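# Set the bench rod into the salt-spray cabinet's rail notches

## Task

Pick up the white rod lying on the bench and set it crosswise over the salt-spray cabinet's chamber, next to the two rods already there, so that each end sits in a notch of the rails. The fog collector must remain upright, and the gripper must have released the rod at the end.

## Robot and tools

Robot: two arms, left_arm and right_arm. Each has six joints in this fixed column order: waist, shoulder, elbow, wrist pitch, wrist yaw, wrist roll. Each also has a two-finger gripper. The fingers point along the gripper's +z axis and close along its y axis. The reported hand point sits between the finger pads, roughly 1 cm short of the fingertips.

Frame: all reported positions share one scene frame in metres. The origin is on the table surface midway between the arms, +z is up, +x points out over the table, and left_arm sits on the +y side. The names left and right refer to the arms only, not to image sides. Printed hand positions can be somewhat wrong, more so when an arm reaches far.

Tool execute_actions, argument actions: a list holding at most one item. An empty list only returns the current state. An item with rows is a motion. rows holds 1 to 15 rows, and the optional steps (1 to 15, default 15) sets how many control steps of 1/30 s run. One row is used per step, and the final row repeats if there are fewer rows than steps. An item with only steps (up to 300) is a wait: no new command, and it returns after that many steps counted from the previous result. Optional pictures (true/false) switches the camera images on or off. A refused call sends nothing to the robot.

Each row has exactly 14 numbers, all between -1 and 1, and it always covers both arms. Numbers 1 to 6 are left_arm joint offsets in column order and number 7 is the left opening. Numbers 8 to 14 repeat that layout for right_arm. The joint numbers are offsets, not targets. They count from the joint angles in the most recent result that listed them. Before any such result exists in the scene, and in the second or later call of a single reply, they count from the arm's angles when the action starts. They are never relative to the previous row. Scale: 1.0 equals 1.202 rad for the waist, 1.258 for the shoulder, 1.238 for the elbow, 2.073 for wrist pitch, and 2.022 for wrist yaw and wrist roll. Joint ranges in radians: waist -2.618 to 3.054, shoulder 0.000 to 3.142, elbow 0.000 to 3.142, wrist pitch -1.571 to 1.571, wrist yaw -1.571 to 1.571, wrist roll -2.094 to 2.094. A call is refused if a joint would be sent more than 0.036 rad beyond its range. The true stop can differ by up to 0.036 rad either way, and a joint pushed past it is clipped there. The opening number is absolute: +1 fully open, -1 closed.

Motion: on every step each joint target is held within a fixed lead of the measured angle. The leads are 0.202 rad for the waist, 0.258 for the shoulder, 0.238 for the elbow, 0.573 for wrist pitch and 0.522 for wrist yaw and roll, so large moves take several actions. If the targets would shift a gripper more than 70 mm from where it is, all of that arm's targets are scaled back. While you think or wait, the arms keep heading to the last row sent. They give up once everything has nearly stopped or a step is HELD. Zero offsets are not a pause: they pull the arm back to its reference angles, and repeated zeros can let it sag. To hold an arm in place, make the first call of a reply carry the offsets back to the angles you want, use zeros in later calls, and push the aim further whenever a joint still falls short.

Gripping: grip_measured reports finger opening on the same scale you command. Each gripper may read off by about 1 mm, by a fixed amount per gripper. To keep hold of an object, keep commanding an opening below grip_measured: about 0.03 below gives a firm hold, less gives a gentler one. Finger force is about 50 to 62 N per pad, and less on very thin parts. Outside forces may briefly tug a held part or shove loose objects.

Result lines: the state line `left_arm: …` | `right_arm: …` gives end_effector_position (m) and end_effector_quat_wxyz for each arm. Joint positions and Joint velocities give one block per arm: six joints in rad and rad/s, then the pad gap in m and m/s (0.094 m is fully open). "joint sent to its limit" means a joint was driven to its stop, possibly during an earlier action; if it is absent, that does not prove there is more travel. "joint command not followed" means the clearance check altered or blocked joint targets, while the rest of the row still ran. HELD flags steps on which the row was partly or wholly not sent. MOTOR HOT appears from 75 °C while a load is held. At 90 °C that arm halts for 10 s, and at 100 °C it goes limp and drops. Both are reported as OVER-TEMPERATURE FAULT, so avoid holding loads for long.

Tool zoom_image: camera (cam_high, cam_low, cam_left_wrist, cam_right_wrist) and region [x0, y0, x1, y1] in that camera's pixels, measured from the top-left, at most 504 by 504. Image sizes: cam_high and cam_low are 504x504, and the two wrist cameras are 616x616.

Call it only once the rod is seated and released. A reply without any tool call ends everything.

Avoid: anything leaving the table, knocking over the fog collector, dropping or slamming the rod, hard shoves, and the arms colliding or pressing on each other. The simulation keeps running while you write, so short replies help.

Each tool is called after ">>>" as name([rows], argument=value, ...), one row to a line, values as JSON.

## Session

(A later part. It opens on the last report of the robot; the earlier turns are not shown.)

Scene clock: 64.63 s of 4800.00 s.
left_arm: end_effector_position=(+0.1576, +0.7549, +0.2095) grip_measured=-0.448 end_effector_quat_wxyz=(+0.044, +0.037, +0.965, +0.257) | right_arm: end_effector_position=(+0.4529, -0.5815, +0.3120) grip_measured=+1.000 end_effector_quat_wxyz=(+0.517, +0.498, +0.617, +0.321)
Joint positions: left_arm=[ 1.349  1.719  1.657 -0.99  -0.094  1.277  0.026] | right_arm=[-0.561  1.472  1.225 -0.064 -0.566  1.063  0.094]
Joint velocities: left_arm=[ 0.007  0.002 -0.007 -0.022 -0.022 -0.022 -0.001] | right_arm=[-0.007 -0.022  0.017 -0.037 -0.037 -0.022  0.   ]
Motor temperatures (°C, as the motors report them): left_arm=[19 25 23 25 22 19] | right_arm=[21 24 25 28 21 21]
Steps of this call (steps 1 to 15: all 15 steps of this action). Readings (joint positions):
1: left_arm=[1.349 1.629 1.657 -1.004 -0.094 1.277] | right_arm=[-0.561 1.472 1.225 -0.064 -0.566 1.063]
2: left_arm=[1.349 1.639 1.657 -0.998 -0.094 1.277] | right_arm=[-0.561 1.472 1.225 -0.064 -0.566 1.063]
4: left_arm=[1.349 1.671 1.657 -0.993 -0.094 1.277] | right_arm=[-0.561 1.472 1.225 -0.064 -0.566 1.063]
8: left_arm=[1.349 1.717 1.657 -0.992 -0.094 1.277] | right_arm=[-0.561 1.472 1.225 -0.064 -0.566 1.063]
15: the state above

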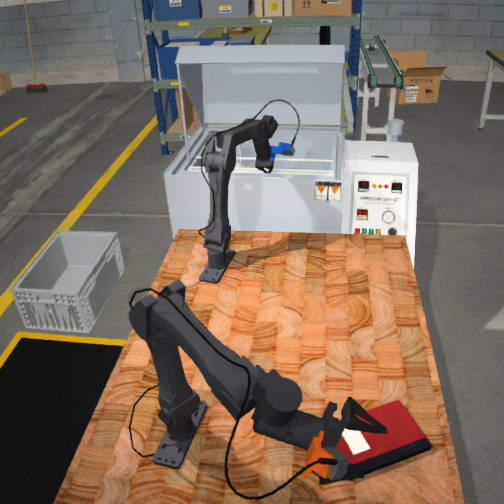

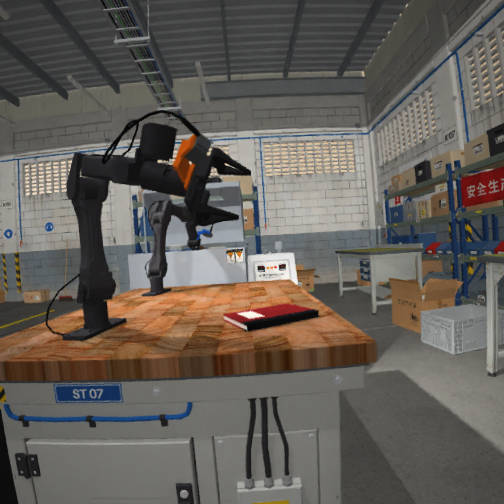

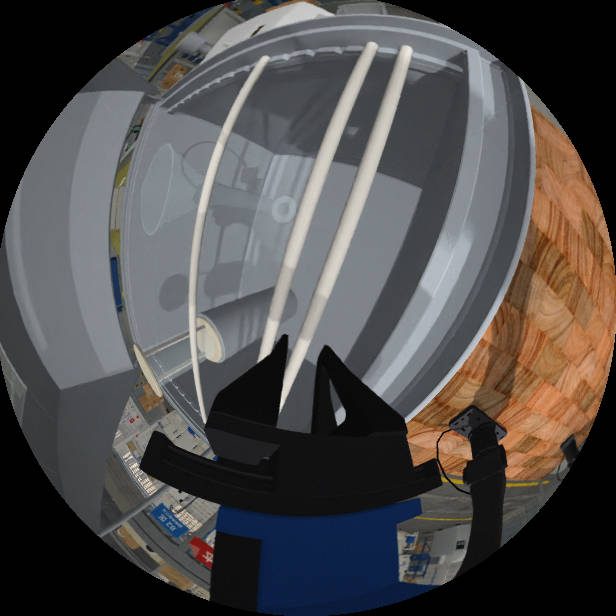

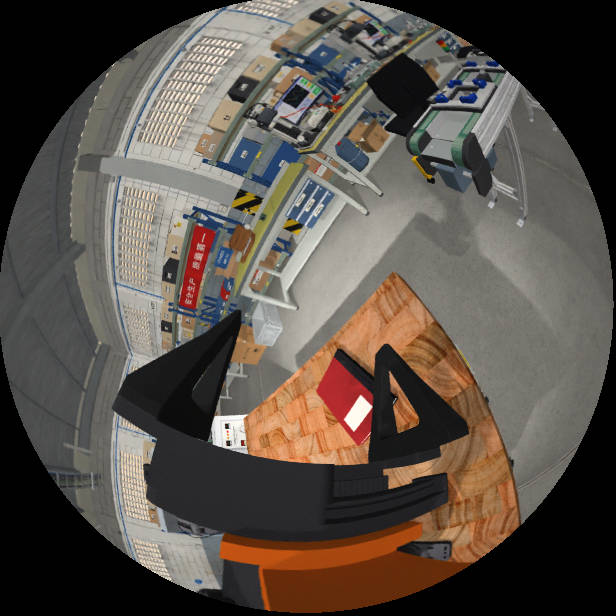

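>>> execute_actions([
  {"rows":[[0,0.025,0,0.024,0,0,-0.45,0,0,0,0,0,0,1]],"steps":15},
], pictures=false)

>>> execute_actions([
  {"rows":[[0,0,0,0,0,0,-0.6,0,0,0,0,0,0,1],[0,0,0,0,0,0,-0.65,0,0,0,0,0,0,1],[0,0,0,0,0,0,-0.7,0,0,0,0,0,0,1],[0,0,0,0,0,0,-0.76,0,0,0,0,0,0,1]],"steps":12},
], pictures=false)

>>> execute_actions([
  {"rows":[[0,0,0,0,0,0,-0.5,0,0,0,0,0,0,1]],"steps":10},
])

>>> zoom_image(camera="cam_left_wrist", region=[280,10,460,130])

Scene clock: 66.10 s of 4800.00 s.
left_arm: end_effector_position=(+0.1619, +0.7651, +0.2056) grip_measured=-0.448 end_effector_quat_wxyz=(+0.047, +0.037, +0.962, +0.266) | right_arm: end_effector_position=(+0.4529, -0.5815, +0.3120) grip_measured=+1.000 end_effector_quat_wxyz=(+0.517, +0.498, +0.617, +0.321)
Joint positions: left_arm=[ 1.349  1.741  1.657 -0.948 -0.094  1.277  0.026] | right_arm=[-0.561  1.472  1.225 -0.064 -0.566  1.063  0.094]
Joint velocities: left_arm=[ 0.017 -0.007 -0.027  0.022 -0.022 -0.081  0.   ] | right_arm=[-0.017 -0.002  0.002  0.037 -0.066  0.051  0.   ]
Motor temperatures (°C, as the motors report them): left_arm=[19 25 23 25 22 19] | right_arm=[21 25 25 28 21 21]
Steps of this call (steps 1 to 15: the robot went on to your last target; steps 16 to 29: nothing new was sent; steps 30 to 44: all 15 steps of this action). Readings (joint positions):
30: left_arm=[1.349 1.720 1.657 -0.986 -0.094 1.277] | right_arm=[-0.561 1.472 1.225 -0.064 -0.566 1.063]
31: left_arm=[1.349 1.722 1.657 -0.978 -0.094 1.277] | right_arm=[-0.561 1.472 1.225 -0.064 -0.566 1.063]
33: left_arm=[1.349 1.730 1.657 -0.965 -0.094 1.277] | right_arm=[-0.561 1.472 1.225 -0.064 -0.566 1.063]
37: left_arm=[1.349 1.740 1.657 -0.954 -0.094 1.277] | right_arm=[-0.561 1.472 1.225 -0.064 -0.566 1.063]
44: the state above

Scene clock: 66.50 s of 4800.00 s.
left_arm: end_effector_position=(+0.1617, +0.7647, +0.2054) grip_measured=-0.758 end_effector_quat_wxyz=(+0.047, +0.037, +0.962, +0.265) | right_arm: end_effector_position=(+0.4529, -0.5815, +0.3120) grip_measured=+1.000 end_effector_quat_wxyz=(+0.517, +0.498, +0.617, +0.321)
Joint positions: left_arm=[ 1.349  1.741  1.657 -0.95  -0.094  1.277  0.011] | right_arm=[-0.561  1.472  1.225 -0.064 -0.566  1.063  0.094]
Joint velocities: left_arm=[-0.007  0.002  0.002  0.007  0.022 -0.037  0.   ] | right_arm=[-0.017 -0.012 -0.012 -0.051  0.007 -0.022  0.   ]
Motor temperatures (°C, as the motors report them): left_arm=[19 25 23 25 22 19] | right_arm=[21 25 25 28 21 21]
Steps of this call (steps 1 to 12: all 12 steps of this action). Readings (joint positions):
1: left_arm=[1.349 1.741 1.657 -0.948 -0.094 1.277] | right_arm=[-0.561 1.472 1.225 -0.064 -0.566 1.063]
2: left_arm=[1.349 1.741 1.657 -0.950 -0.094 1.277] | right_arm=[-0.561 1.472 1.225 -0.064 -0.566 1.063]
4: left_arm=[1.349 1.741 1.657 -0.950 -0.094 1.277] | right_arm=[-0.561 1.472 1.225 -0.064 -0.566 1.063]
8: left_arm=[1.349 1.741 1.657 -0.950 -0.094 1.277] | right_arm=[-0.561 1.472 1.225 -0.064 -0.566 1.063]
12: the state above

Scene clock: 66.83 s of 4800.00 s.
left_arm: end_effector_position=(+0.1617, +0.7647, +0.2054) grip_measured=-0.502 end_effector_quat_wxyz=(+0.047, +0.037, +0.962, +0.265) | right_arm: end_effector_position=(+0.4529, -0.5815, +0.3120) grip_measured=+1.000 end_effector_quat_wxyz=(+0.517, +0.498, +0.617, +0.321)
Joint positions: left_arm=[ 1.349  1.741  1.657 -0.95  -0.094  1.277  0.023] | right_arm=[-0.561  1.472  1.225 -0.064 -0.566  1.063  0.094]
Joint velocities: left_arm=[-0.017  0.002  0.022 -0.066 -0.051 -0.022 -0.002] | right_arm=[ 0.007 -0.007  0.002  0.037 -0.022 -0.081  0.   ]
Motor temperatures (°C, as the motors report them): left_arm=[19 25 23 25 22 19] | right_arm=[21 25 25 28 21 21]
Steps of this call (steps 1 to 10: all 10 steps of this action). Readings (joint positions):
1: left_arm=[1.349 1.741 1.657 -0.950 -0.094 1.277] | right_arm=[-0.561 1.472 1.225 -0.064 -0.566 1.063]
2: left_arm=[1.349 1.741 1.657 -0.950 -0.094 1.277] | right_arm=[-0.561 1.472 1.225 -0.064 -0.566 1.063]
4: left_arm=[1.349 1.741 1.657 -0.950 -0.094 1.277] | right_arm=[-0.561 1.472 1.225 -0.064 -0.566 1.063]
8: left_arm=[1.349 1.741 1.657 -0.950 -0.094 1.277] | right_arm=[-0.561 1.472 1.225 -0.064 -0.566 1.063]
10: the state above

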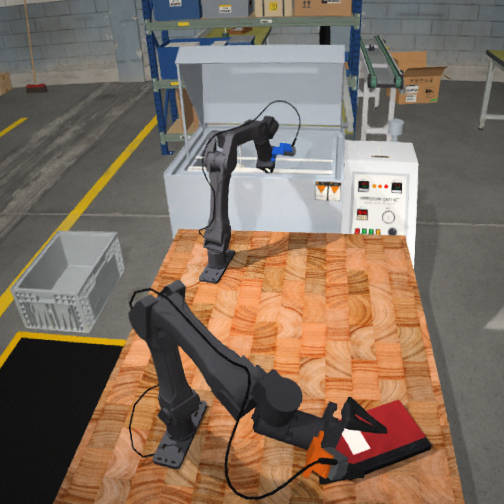

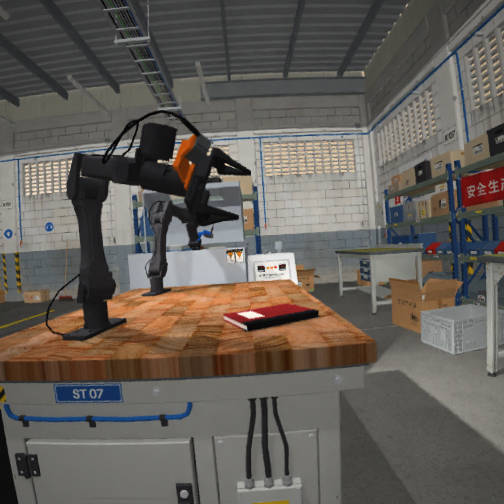

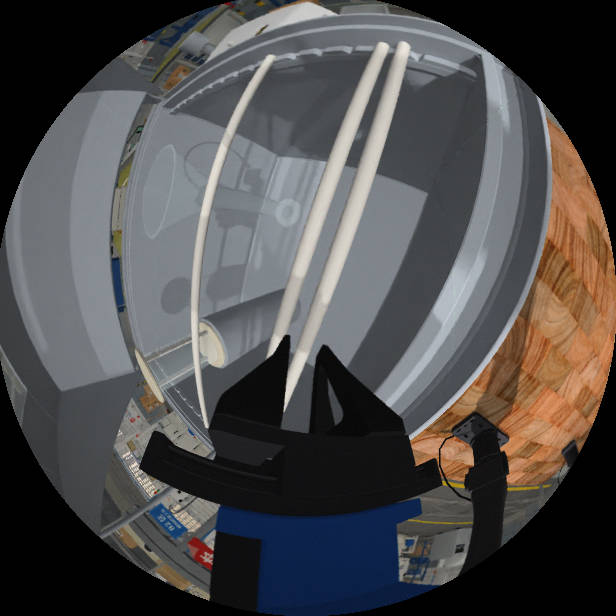

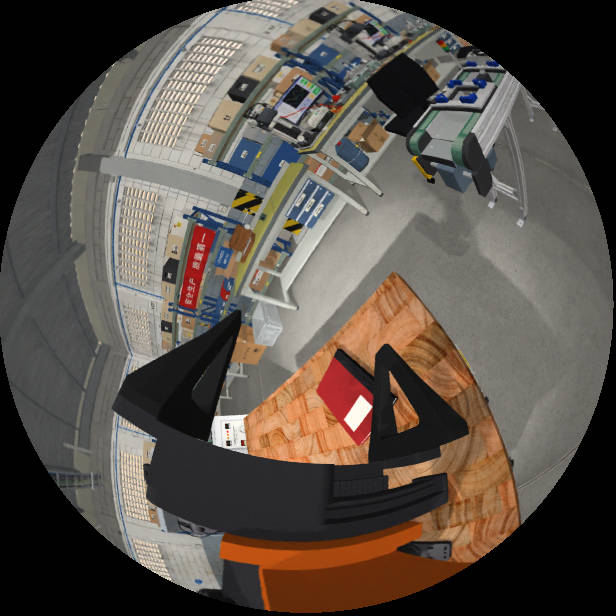

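Region (280, 10, 460, 130) of cam_left_wrist's 616x616 image, scaled by 2.800, with more detail than that image has.

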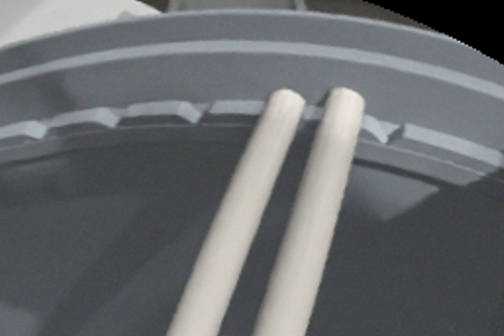

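>>> execute_actions([
  {"rows":[[0,0,0,-0.02,0,0,-0.6,0,0,0,0,0,0,1]],"steps":12},
], pictures=false)

>>> execute_actions([
  {"rows":[[0,0,0,0,0,0,-0.65,0,0,0,0,0,0,1],[0,0,0,0,0,0,-0.7,0,0,0,0,0,0,1],[0,0,0,0,0,0,-0.74,0,0,0,0,0,0,1]],"steps":12},
], pictures=false)

>>> execute_actions([
  {"rows":[[0,0,0,0,0,0,-0.5,0,0,0,0,0,0,1]],"steps":10},
])

>>> zoom_image(camera="cam_left_wrist", region=[280,10,460,130])

Scene clock: 68.10 s of 4800.00 s.
left_arm: end_effector_position=(+0.1602, +0.7611, +0.2031) grip_measured=-0.598 end_effector_quat_wxyz=(+0.044, +0.037, +0.965, +0.257) | right_arm: end_effector_position=(+0.4529, -0.5815, +0.3120) grip_measured=+1.000 end_effector_quat_wxyz=(+0.517, +0.498, +0.617, +0.321)
Joint positions: left_arm=[ 1.349  1.741  1.657 -0.968 -0.094  1.277  0.019] | right_arm=[-0.561  1.472  1.225 -0.064 -0.566  1.063  0.094]
Joint velocities: left_arm=[-0.012  0.012 -0.012 -0.037  0.007  0.007 -0.001] | right_arm=[-0.007 -0.002 -0.027  0.037 -0.051  0.022  0.   ]
Motor temperatures (°C, as the motors report them): left_arm=[19 25 23 25 22 19] | right_arm=[21 25 25 28 21 21]
Steps of this call (steps 1 to 15: the robot went on to your last target; steps 16 to 26: nothing new was sent; steps 27 to 38: all 12 steps of this action). Readings (joint positions):
27: left_arm=[1.349 1.741 1.657 -0.952 -0.094 1.277] | right_arm=[-0.561 1.472 1.225 -0.064 -0.566 1.063]
28: left_arm=[1.349 1.741 1.657 -0.956 -0.094 1.277] | right_arm=[-0.561 1.472 1.225 -0.064 -0.566 1.063]
30: left_arm=[1.349 1.741 1.657 -0.963 -0.094 1.277] | right_arm=[-0.561 1.472 1.225 -0.064 -0.566 1.063]
34: left_arm=[1.349 1.741 1.657 -0.968 -0.094 1.277] | right_arm=[-0.561 1.472 1.225 -0.064 -0.566 1.063]
38: the state above

Scene clock: 68.50 s of 4800.00 s.
left_arm: end_effector_position=(+0.1604, +0.7621, +0.2036) grip_measured=-0.738 end_effector_quat_wxyz=(+0.044, +0.037, +0.964, +0.259) | right_arm: end_effector_position=(+0.4529, -0.5815, +0.3120) grip_measured=+1.000 end_effector_quat_wxyz=(+0.517, +0.498, +0.617, +0.321)
Joint positions: left_arm=[ 1.349  1.741  1.657 -0.963 -0.095  1.277  0.012] | right_arm=[-0.561  1.472  1.225 -0.064 -0.566  1.063  0.094]
Joint velocities: left_arm=[ 0.002  0.012  0.002  0.022 -0.081  0.051 -0.   ] | right_arm=[ 0.012 -0.002 -0.007  0.007  0.022  0.007  0.   ]
Motor temperatures (°C, as the motors report them): left_arm=[19 26 23 25 22 19] | right_arm=[21 25 25 28 21 21]
Steps of this call (steps 1 to 12: all 12 steps of this action). Readings (joint positions):
1: left_arm=[1.349 1.741 1.657 -0.967 -0.095 1.277] | right_arm=[-0.561 1.472 1.225 -0.064 -0.566 1.063]
2: left_arm=[1.349 1.741 1.657 -0.966 -0.095 1.277] | right_arm=[-0.561 1.472 1.225 -0.064 -0.566 1.063]
4: left_arm=[1.349 1.741 1.657 -0.964 -0.095 1.277] | right_arm=[-0.561 1.472 1.225 -0.064 -0.566 1.063]
8: left_arm=[1.349 1.741 1.657 -0.963 -0.095 1.277] | right_arm=[-0.561 1.472 1.225 -0.064 -0.566 1.063]
12: the state above

Scene clock: 68.83 s of 4800.00 s.
left_arm: end_effector_position=(+0.1604, +0.7622, +0.2037) grip_measured=-0.502 end_effector_quat_wxyz=(+0.044, +0.037, +0.964, +0.259) | right_arm: end_effector_position=(+0.4529, -0.5815, +0.3120) grip_measured=+1.000 end_effector_quat_wxyz=(+0.517, +0.498, +0.617, +0.321)
Joint positions: left_arm=[ 1.349  1.741  1.657 -0.963 -0.095  1.277  0.023] | right_arm=[-0.561  1.472  1.225 -0.064 -0.566  1.063  0.094]
Joint velocities: left_arm=[ 0.012  0.022 -0.012  0.081  0.007 -0.022  0.   ] | right_arm=[ 0.002 -0.017  0.002  0.007 -0.007 -0.066  0.   ]
Motor temperatures (°C, as the motors report them): left_arm=[19 26 23 25 22 19] | right_arm=[21 25 25 28 21 21]
Steps of this call (steps 1 to 10: all 10 steps of this action). Readings (joint positions):
1: left_arm=[1.349 1.741 1.657 -0.963 -0.095 1.277] | right_arm=[-0.561 1.472 1.225 -0.064 -0.566 1.063]
2: left_arm=[1.349 1.741 1.657 -0.963 -0.095 1.277] | right_arm=[-0.561 1.472 1.225 -0.064 -0.566 1.063]
4: left_arm=[1.349 1.741 1.657 -0.963 -0.095 1.277] | right_arm=[-0.561 1.472 1.225 -0.064 -0.566 1.063]
8: left_arm=[1.349 1.741 1.657 -0.963 -0.095 1.277] | right_arm=[-0.561 1.472 1.225 -0.064 -0.566 1.063]
10: the state above

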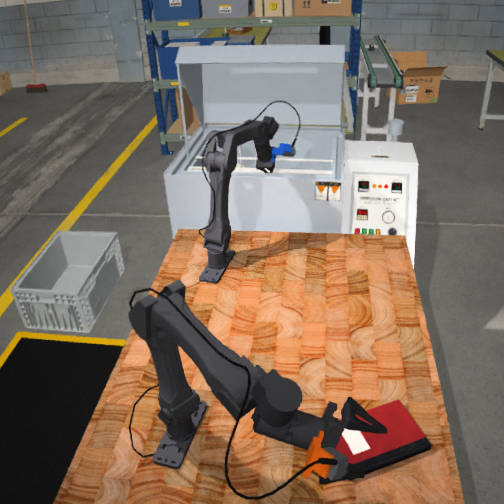

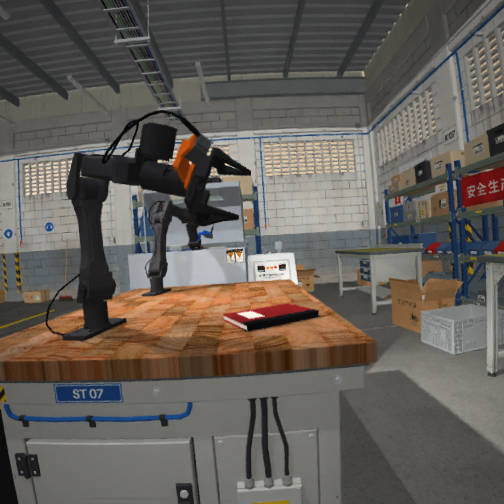

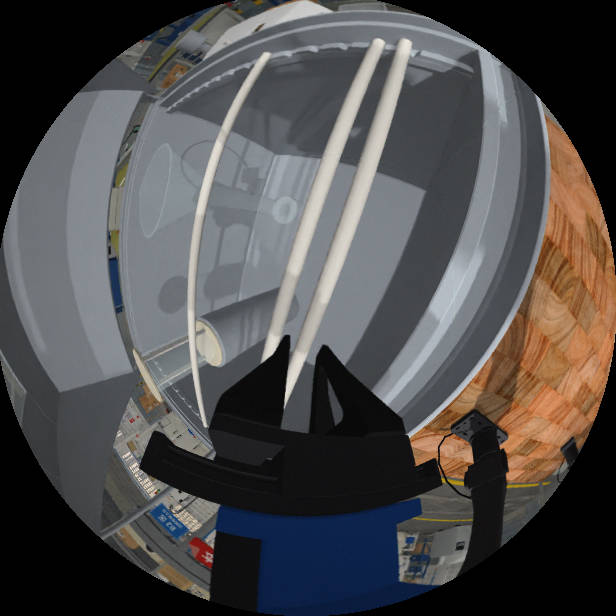

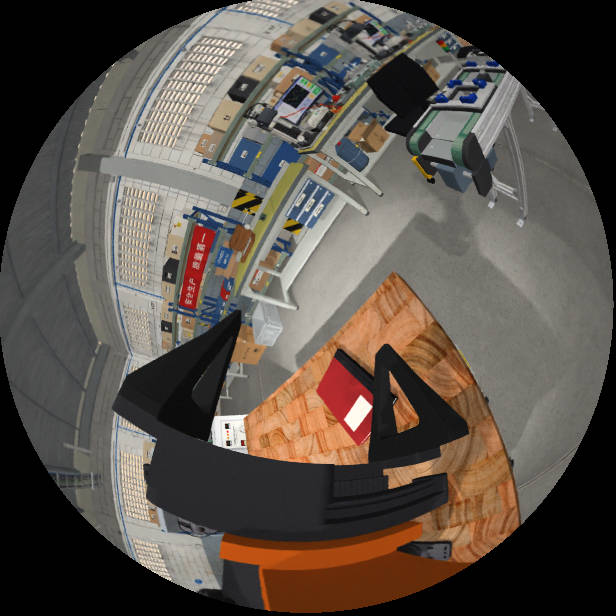

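Region (280, 10, 460, 130) of cam_left_wrist's 616x616 image, scaled by 2.800, with more detail than that image has.

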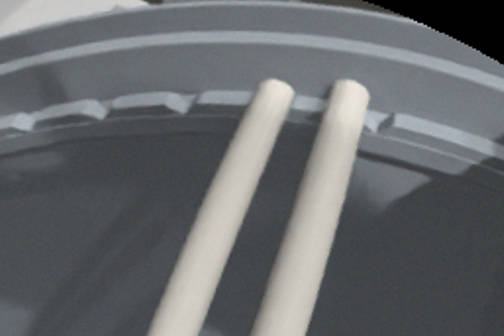

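>>> execute_actions([
  {"rows":[[0,0,0,-0.022,0,0,-0.6,0,0,0,0,0,0,1],[0,0,0,-0.022,0,0,-0.65,0,0,0,0,0,0,1],[0,0,0,-0.022,0,0,-0.7,0,0,0,0,0,0,1],[0,0,0,-0.022,0,0,-0.75,0,0,0,0,0,0,1]],"steps":15},
], pictures=false)

>>> execute_actions([
  {"rows":[[0,0,0,0,0,0,-0.5,0,0,0,0,0,0,1]],"steps":10},
])

>>> zoom_image(camera="cam_left_wrist", region=[280,10,460,130])

Scene clock: 70.07 s of 4800.00 s.
left_arm: end_effector_position=(+0.1589, +0.7588, +0.2016) grip_measured=-0.747 end_effector_quat_wxyz=(+0.041, +0.037, +0.966, +0.251) | right_arm: end_effector_position=(+0.4529, -0.5815, +0.3120) grip_measured=+1.000 end_effector_quat_wxyz=(+0.517, +0.498, +0.617, +0.321)
Joint positions: left_arm=[ 1.349  1.741  1.657 -0.98  -0.096  1.277  0.012] | right_arm=[-0.561  1.472  1.225 -0.064 -0.566  1.063  0.094]
Joint velocities: left_arm=[-0.002 -0.012 -0.002 -0.007 -0.051  0.051  0.001] | right_arm=[ 0.002 -0.002 -0.012  0.022 -0.022  0.022  0.   ]
Motor temperatures (°C, as the motors report them): left_arm=[19 26 23 25 22 19] | right_arm=[21 25 25 28 21 21]
Steps of this call (steps 1 to 15: the robot went on to your last target; steps 16 to 22: nothing new was sent; steps 23 to 37: all 15 steps of this action). Readings (joint positions):
23: left_arm=[1.349 1.741 1.657 -0.966 -0.095 1.277] | right_arm=[-0.561 1.472 1.225 -0.064 -0.566 1.063]
24: left_arm=[1.349 1.741 1.657 -0.971 -0.095 1.277] | right_arm=[-0.561 1.472 1.225 -0.064 -0.566 1.063]
26: left_arm=[1.349 1.741 1.657 -0.976 -0.096 1.277] | right_arm=[-0.561 1.472 1.225 -0.064 -0.566 1.063]
30: left_arm=[1.349 1.741 1.657 -0.980 -0.096 1.277] | right_arm=[-0.561 1.472 1.225 -0.064 -0.566 1.063]
37: the state above

Scene clock: 70.40 s of 4800.00 s.
left_arm: end_effector_position=(+0.1589, +0.7588, +0.2016) grip_measured=-0.502 end_effector_quat_wxyz=(+0.041, +0.037, +0.966, +0.251) | right_arm: end_effector_position=(+0.4529, -0.5815, +0.3120) grip_measured=+1.000 end_effector_quat_wxyz=(+0.517, +0.498, +0.617, +0.321)
Joint positions: left_arm=[ 1.349  1.741  1.657 -0.98  -0.096  1.277  0.023] | right_arm=[-0.561  1.472  1.225 -0.064 -0.566  1.063  0.094]
Joint velocities: left_arm=[-0.007  0.002  0.007  0.007 -0.022 -0.037 -0.   ] | right_arm=[-0.022  0.012  0.007  0.037  0.007  0.081  0.   ]
Motor temperatures (°C, as the motors report them): left_arm=[19 26 23 25 22 19] | right_arm=[21 25 25 28 21 21]
Steps of this call (steps 1 to 10: all 10 steps of this action). Readings (joint positions):
1: left_arm=[1.349 1.741 1.657 -0.980 -0.096 1.277] | right_arm=[-0.561 1.472 1.225 -0.064 -0.566 1.063]
2: left_arm=[1.349 1.741 1.657 -0.980 -0.096 1.277] | right_arm=[-0.561 1.472 1.225 -0.064 -0.566 1.063]
4: left_arm=[1.349 1.741 1.657 -0.980 -0.096 1.277] | right_arm=[-0.561 1.472 1.225 -0.064 -0.566 1.063]
8: left_arm=[1.349 1.741 1.657 -0.980 -0.096 1.277] | right_arm=[-0.561 1.472 1.225 -0.064 -0.566 1.063]
10: the state above

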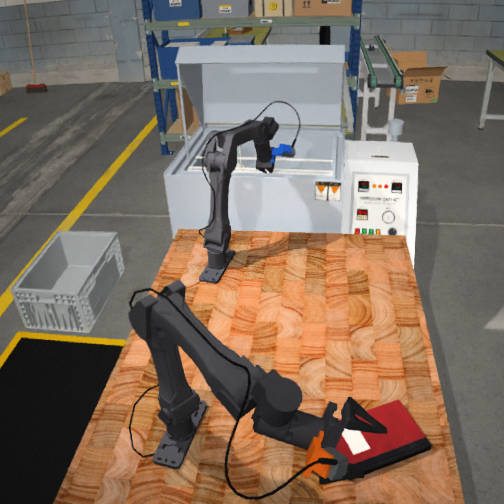

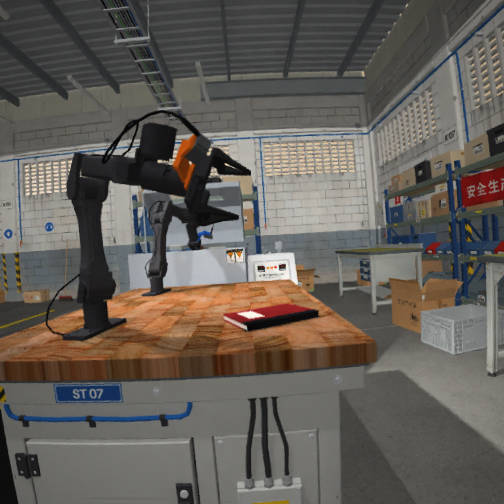

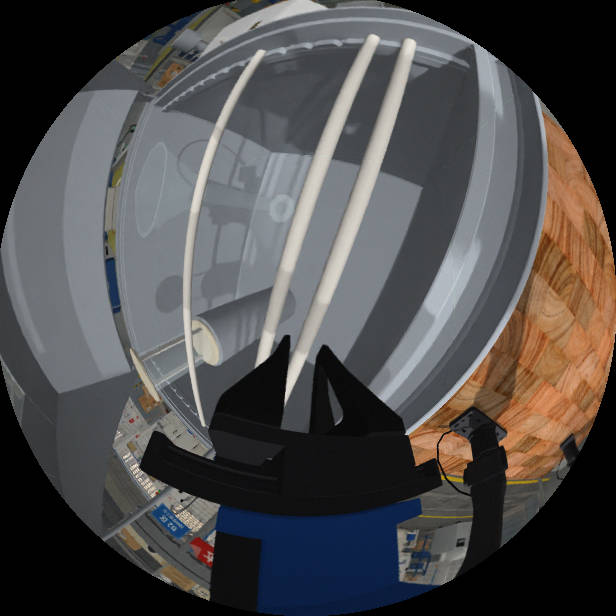

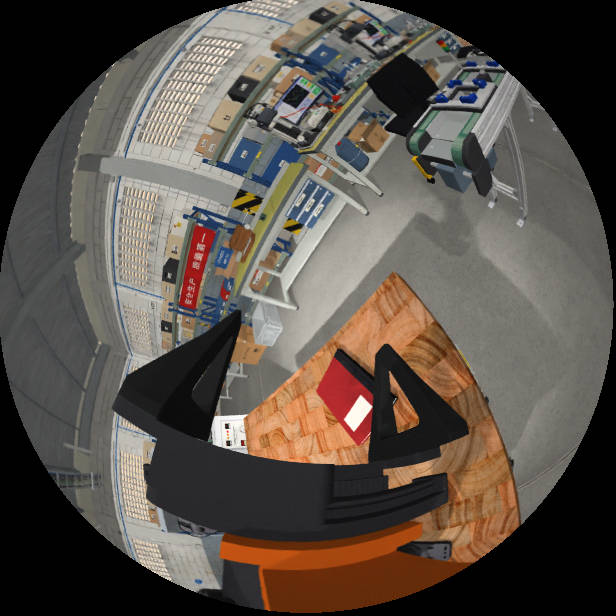

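Region (280, 10, 460, 130) of cam_left_wrist's 616x616 image, scaled by 2.800, with more detail than that image has.

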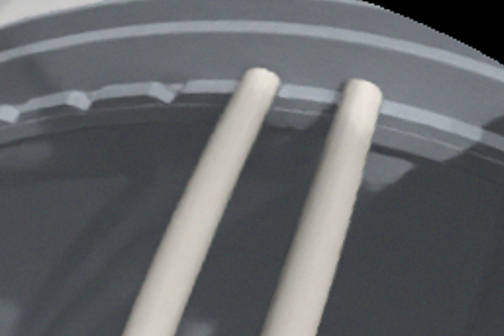

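Dropped into the notch. Lift and check the left end.

>>> execute_actions([
  {"rows":[[0,-0.12,0.03,0,0,0,-0.45,0,0,0,0,0,0,1]],"steps":12},
], pictures=false)

>>> execute_actions([
  {"rows":[[0,0,0.2,-0.08,0,0,-0.45,0,0,0,0,0,0,1]],"steps":12},
], pictures=false)

>>> execute_actions([
  {"rows":[[0.4,0,0.03,-0.04,-0.03,-0.35,1,0,0,0,0,0,0,1]],"steps":15},
])

>>> zoom_image(camera="cam_left_wrist", region=[220,230,350,360])

>>> zoom_image(camera="cam_left_wrist", region=[470,230,600,360])

Scene clock: 71.70 s of 4800.00 s.
left_arm: end_effector_position=(+0.1535, +0.7458, +0.2799) grip_measured=-0.452 end_effector_quat_wxyz=(+0.074, +0.031, +0.937, +0.340) | right_arm: end_effector_position=(+0.4529, -0.5815, +0.3120) grip_measured=+1.000 end_effector_quat_wxyz=(+0.517, +0.498, +0.617, +0.321)
Joint positions: left_arm=[ 1.349  1.58   1.687 -0.973 -0.096  1.277  0.026] | right_arm=[-0.561  1.472  1.225 -0.064 -0.566  1.063  0.094]
Joint velocities: left_arm=[ 0.002  0.037  0.012  0.066 -0.037 -0.066 -0.   ] | right_arm=[-0.002  0.007 -0.007  0.037  0.022 -0.066  0.   ]
Motor temperatures (°C, as the motors report them): left_arm=[19 26 24 25 22 19] | right_arm=[21 25 25 28 21 21]
Steps of this call (steps 1 to 15: the robot went on to your last target; steps 16 to 27: nothing new was sent; steps 28 to 39: all 12 steps of this action). Readings (joint positions):
28: left_arm=[1.349 1.729 1.657 -0.980 -0.096 1.277] | right_arm=[-0.561 1.472 1.225 -0.064 -0.566 1.063]
29: left_arm=[1.349 1.713 1.657 -0.984 -0.096 1.277] | right_arm=[-0.561 1.472 1.225 -0.064 -0.566 1.063]
31: left_arm=[1.349 1.658 1.658 -0.983 -0.096 1.277] | right_arm=[-0.561 1.472 1.225 -0.064 -0.566 1.063]
35: left_arm=[1.349 1.583 1.684 -0.978 -0.096 1.277] | right_arm=[-0.561 1.472 1.225 -0.064 -0.566 1.063]
39: the state above

Scene clock: 72.10 s of 4800.00 s.
left_arm: end_effector_position=(+0.1500, +0.7375, +0.3549) grip_measured=-0.452 end_effector_quat_wxyz=(+0.093, +0.028, +0.916, +0.390) | right_arm: end_effector_position=(+0.4529, -0.5815, +0.3120) grip_measured=+1.000 end_effector_quat_wxyz=(+0.517, +0.498, +0.617, +0.321)
Joint positions: left_arm=[ 1.349  1.573  1.926 -1.103 -0.096  1.278  0.026] | right_arm=[-0.561  1.472  1.225 -0.064 -0.566  1.063  0.094]
Joint velocities: left_arm=[-0.012  0.007 -0.017 -0.11  -0.022  0.066 -0.001] | right_arm=[-0.012  0.002 -0.002  0.037  0.037  0.007  0.   ]
Motor temperatures (°C, as the motors report them): left_arm=[19 26 24 25 22 19] | right_arm=[21 25 25 28 21 21]
Steps of this call (steps 1 to 12: all 12 steps of this action). Readings (joint positions):
1: left_arm=[1.349 1.590 1.725 -1.015 -0.096 1.277] | right_arm=[-0.561 1.472 1.225 -0.064 -0.566 1.063]
2: left_arm=[1.349 1.607 1.781 -1.054 -0.096 1.278] | right_arm=[-0.561 1.472 1.225 -0.064 -0.566 1.063]
4: left_arm=[1.349 1.611 1.867 -1.070 -0.096 1.278] | right_arm=[-0.561 1.472 1.225 -0.064 -0.566 1.063]
8: left_arm=[1.349 1.576 1.925 -1.081 -0.096 1.278] | right_arm=[-0.561 1.472 1.225 -0.064 -0.566 1.063]
12: the state above

Scene clock: 72.60 s of 4800.00 s.
left_arm: end_effector_position=(-0.0598, +0.7460, +0.3483) grip_measured=+1.000 end_effector_quat_wxyz=(+0.087, -0.491, +0.783, +0.371) | right_arm: end_effector_position=(+0.4529, -0.5815, +0.3120) grip_measured=+1.000 end_effector_quat_wxyz=(+0.517, +0.498, +0.617, +0.321)
Joint positions: left_arm=[ 1.84   1.573  1.935 -1.166 -0.165  0.612  0.094] | right_arm=[-0.561  1.472  1.225 -0.064 -0.566  1.063  0.094]
Joint velocities: left_arm=[-0.066 -0.002  0.012  0.037  0.022 -0.227  0.   ] | right_arm=[-0.002 -0.002 -0.007 -0.037  0.007 -0.007  0.   ]
Motor temperatures (°C, as the motors report them): left_arm=[19 26 24 25 22 19] | right_arm=[21 25 25 28 21 21]
Steps of this call (steps 1 to 15: all 15 steps of this action). Readings (joint positions):
1: left_arm=[1.369 1.573 1.926 -1.113 -0.090 1.207] | right_arm=[-0.561 1.472 1.225 -0.064 -0.566 1.063]
2: left_arm=[1.410 1.573 1.926 -1.122 -0.090 1.119] | right_arm=[-0.561 1.472 1.225 -0.064 -0.566 1.063]
4: left_arm=[1.531 1.573 1.926 -1.132 -0.104 0.951] | right_arm=[-0.561 1.472 1.225 -0.064 -0.566 1.063]
8: left_arm=[1.789 1.573 1.926 -1.144 -0.140 0.738] | right_arm=[-0.561 1.472 1.225 -0.064 -0.566 1.063]
15: the state above

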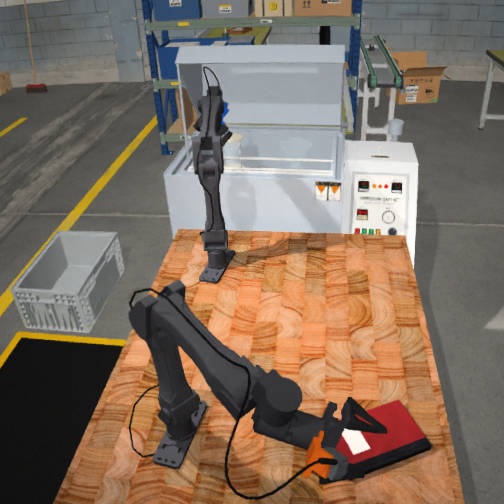

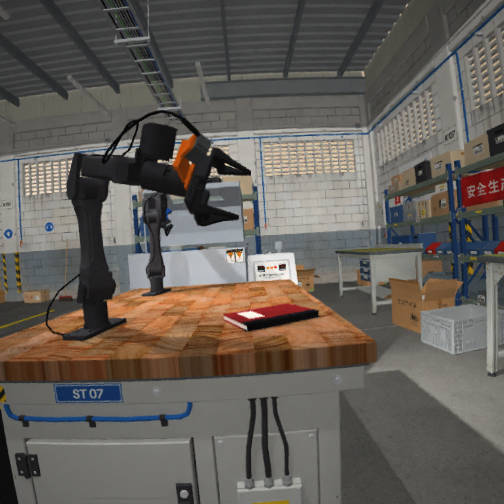

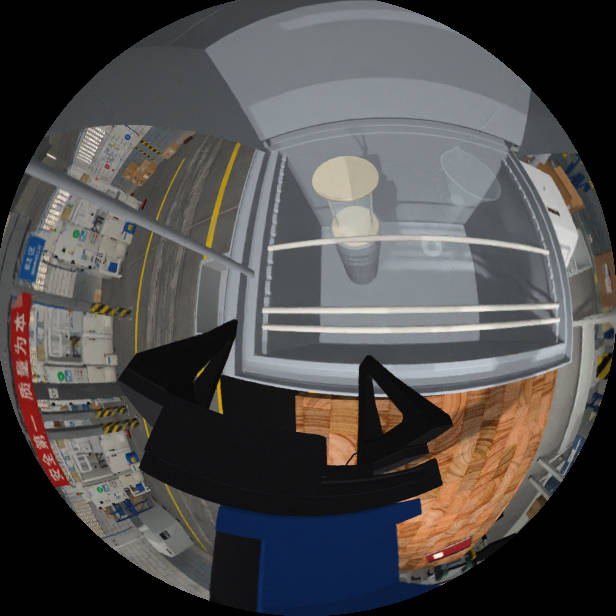

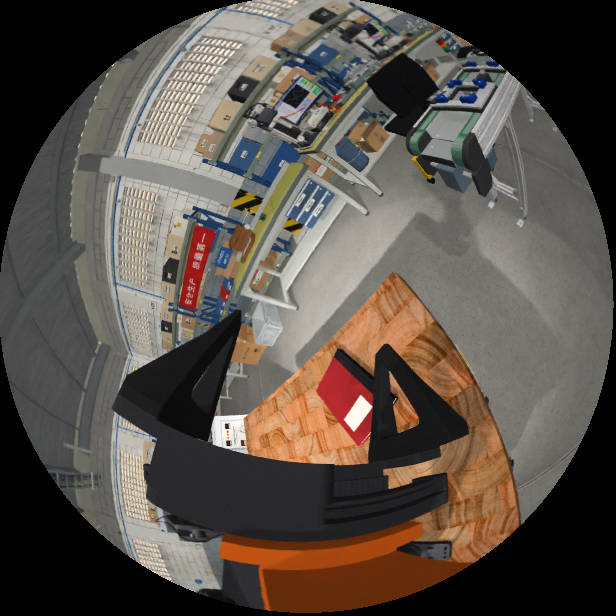

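Region (220, 230, 350, 360) of cam_left_wrist's 616x616 image, scaled by 3.877, with more detail than that image has.

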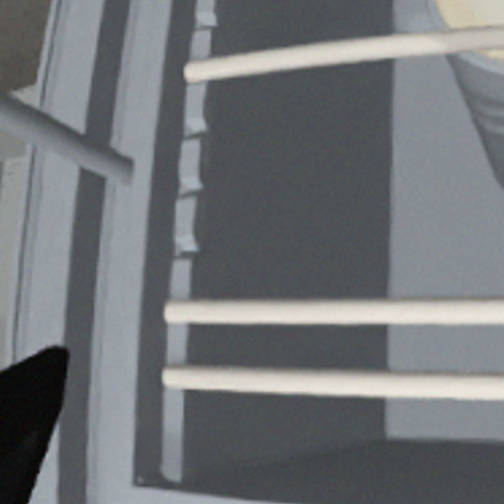

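Region (470, 230, 600, 360) of cam_left_wrist's 616x616 image, scaled by 3.877, with more detail than that image has.

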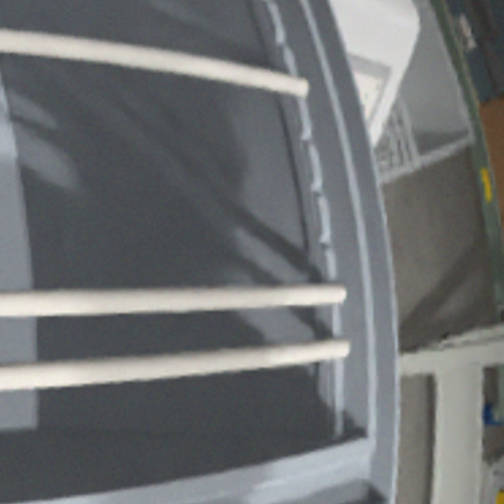

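>>> finished_scene(scene=2)

The scene is finished: the task was done.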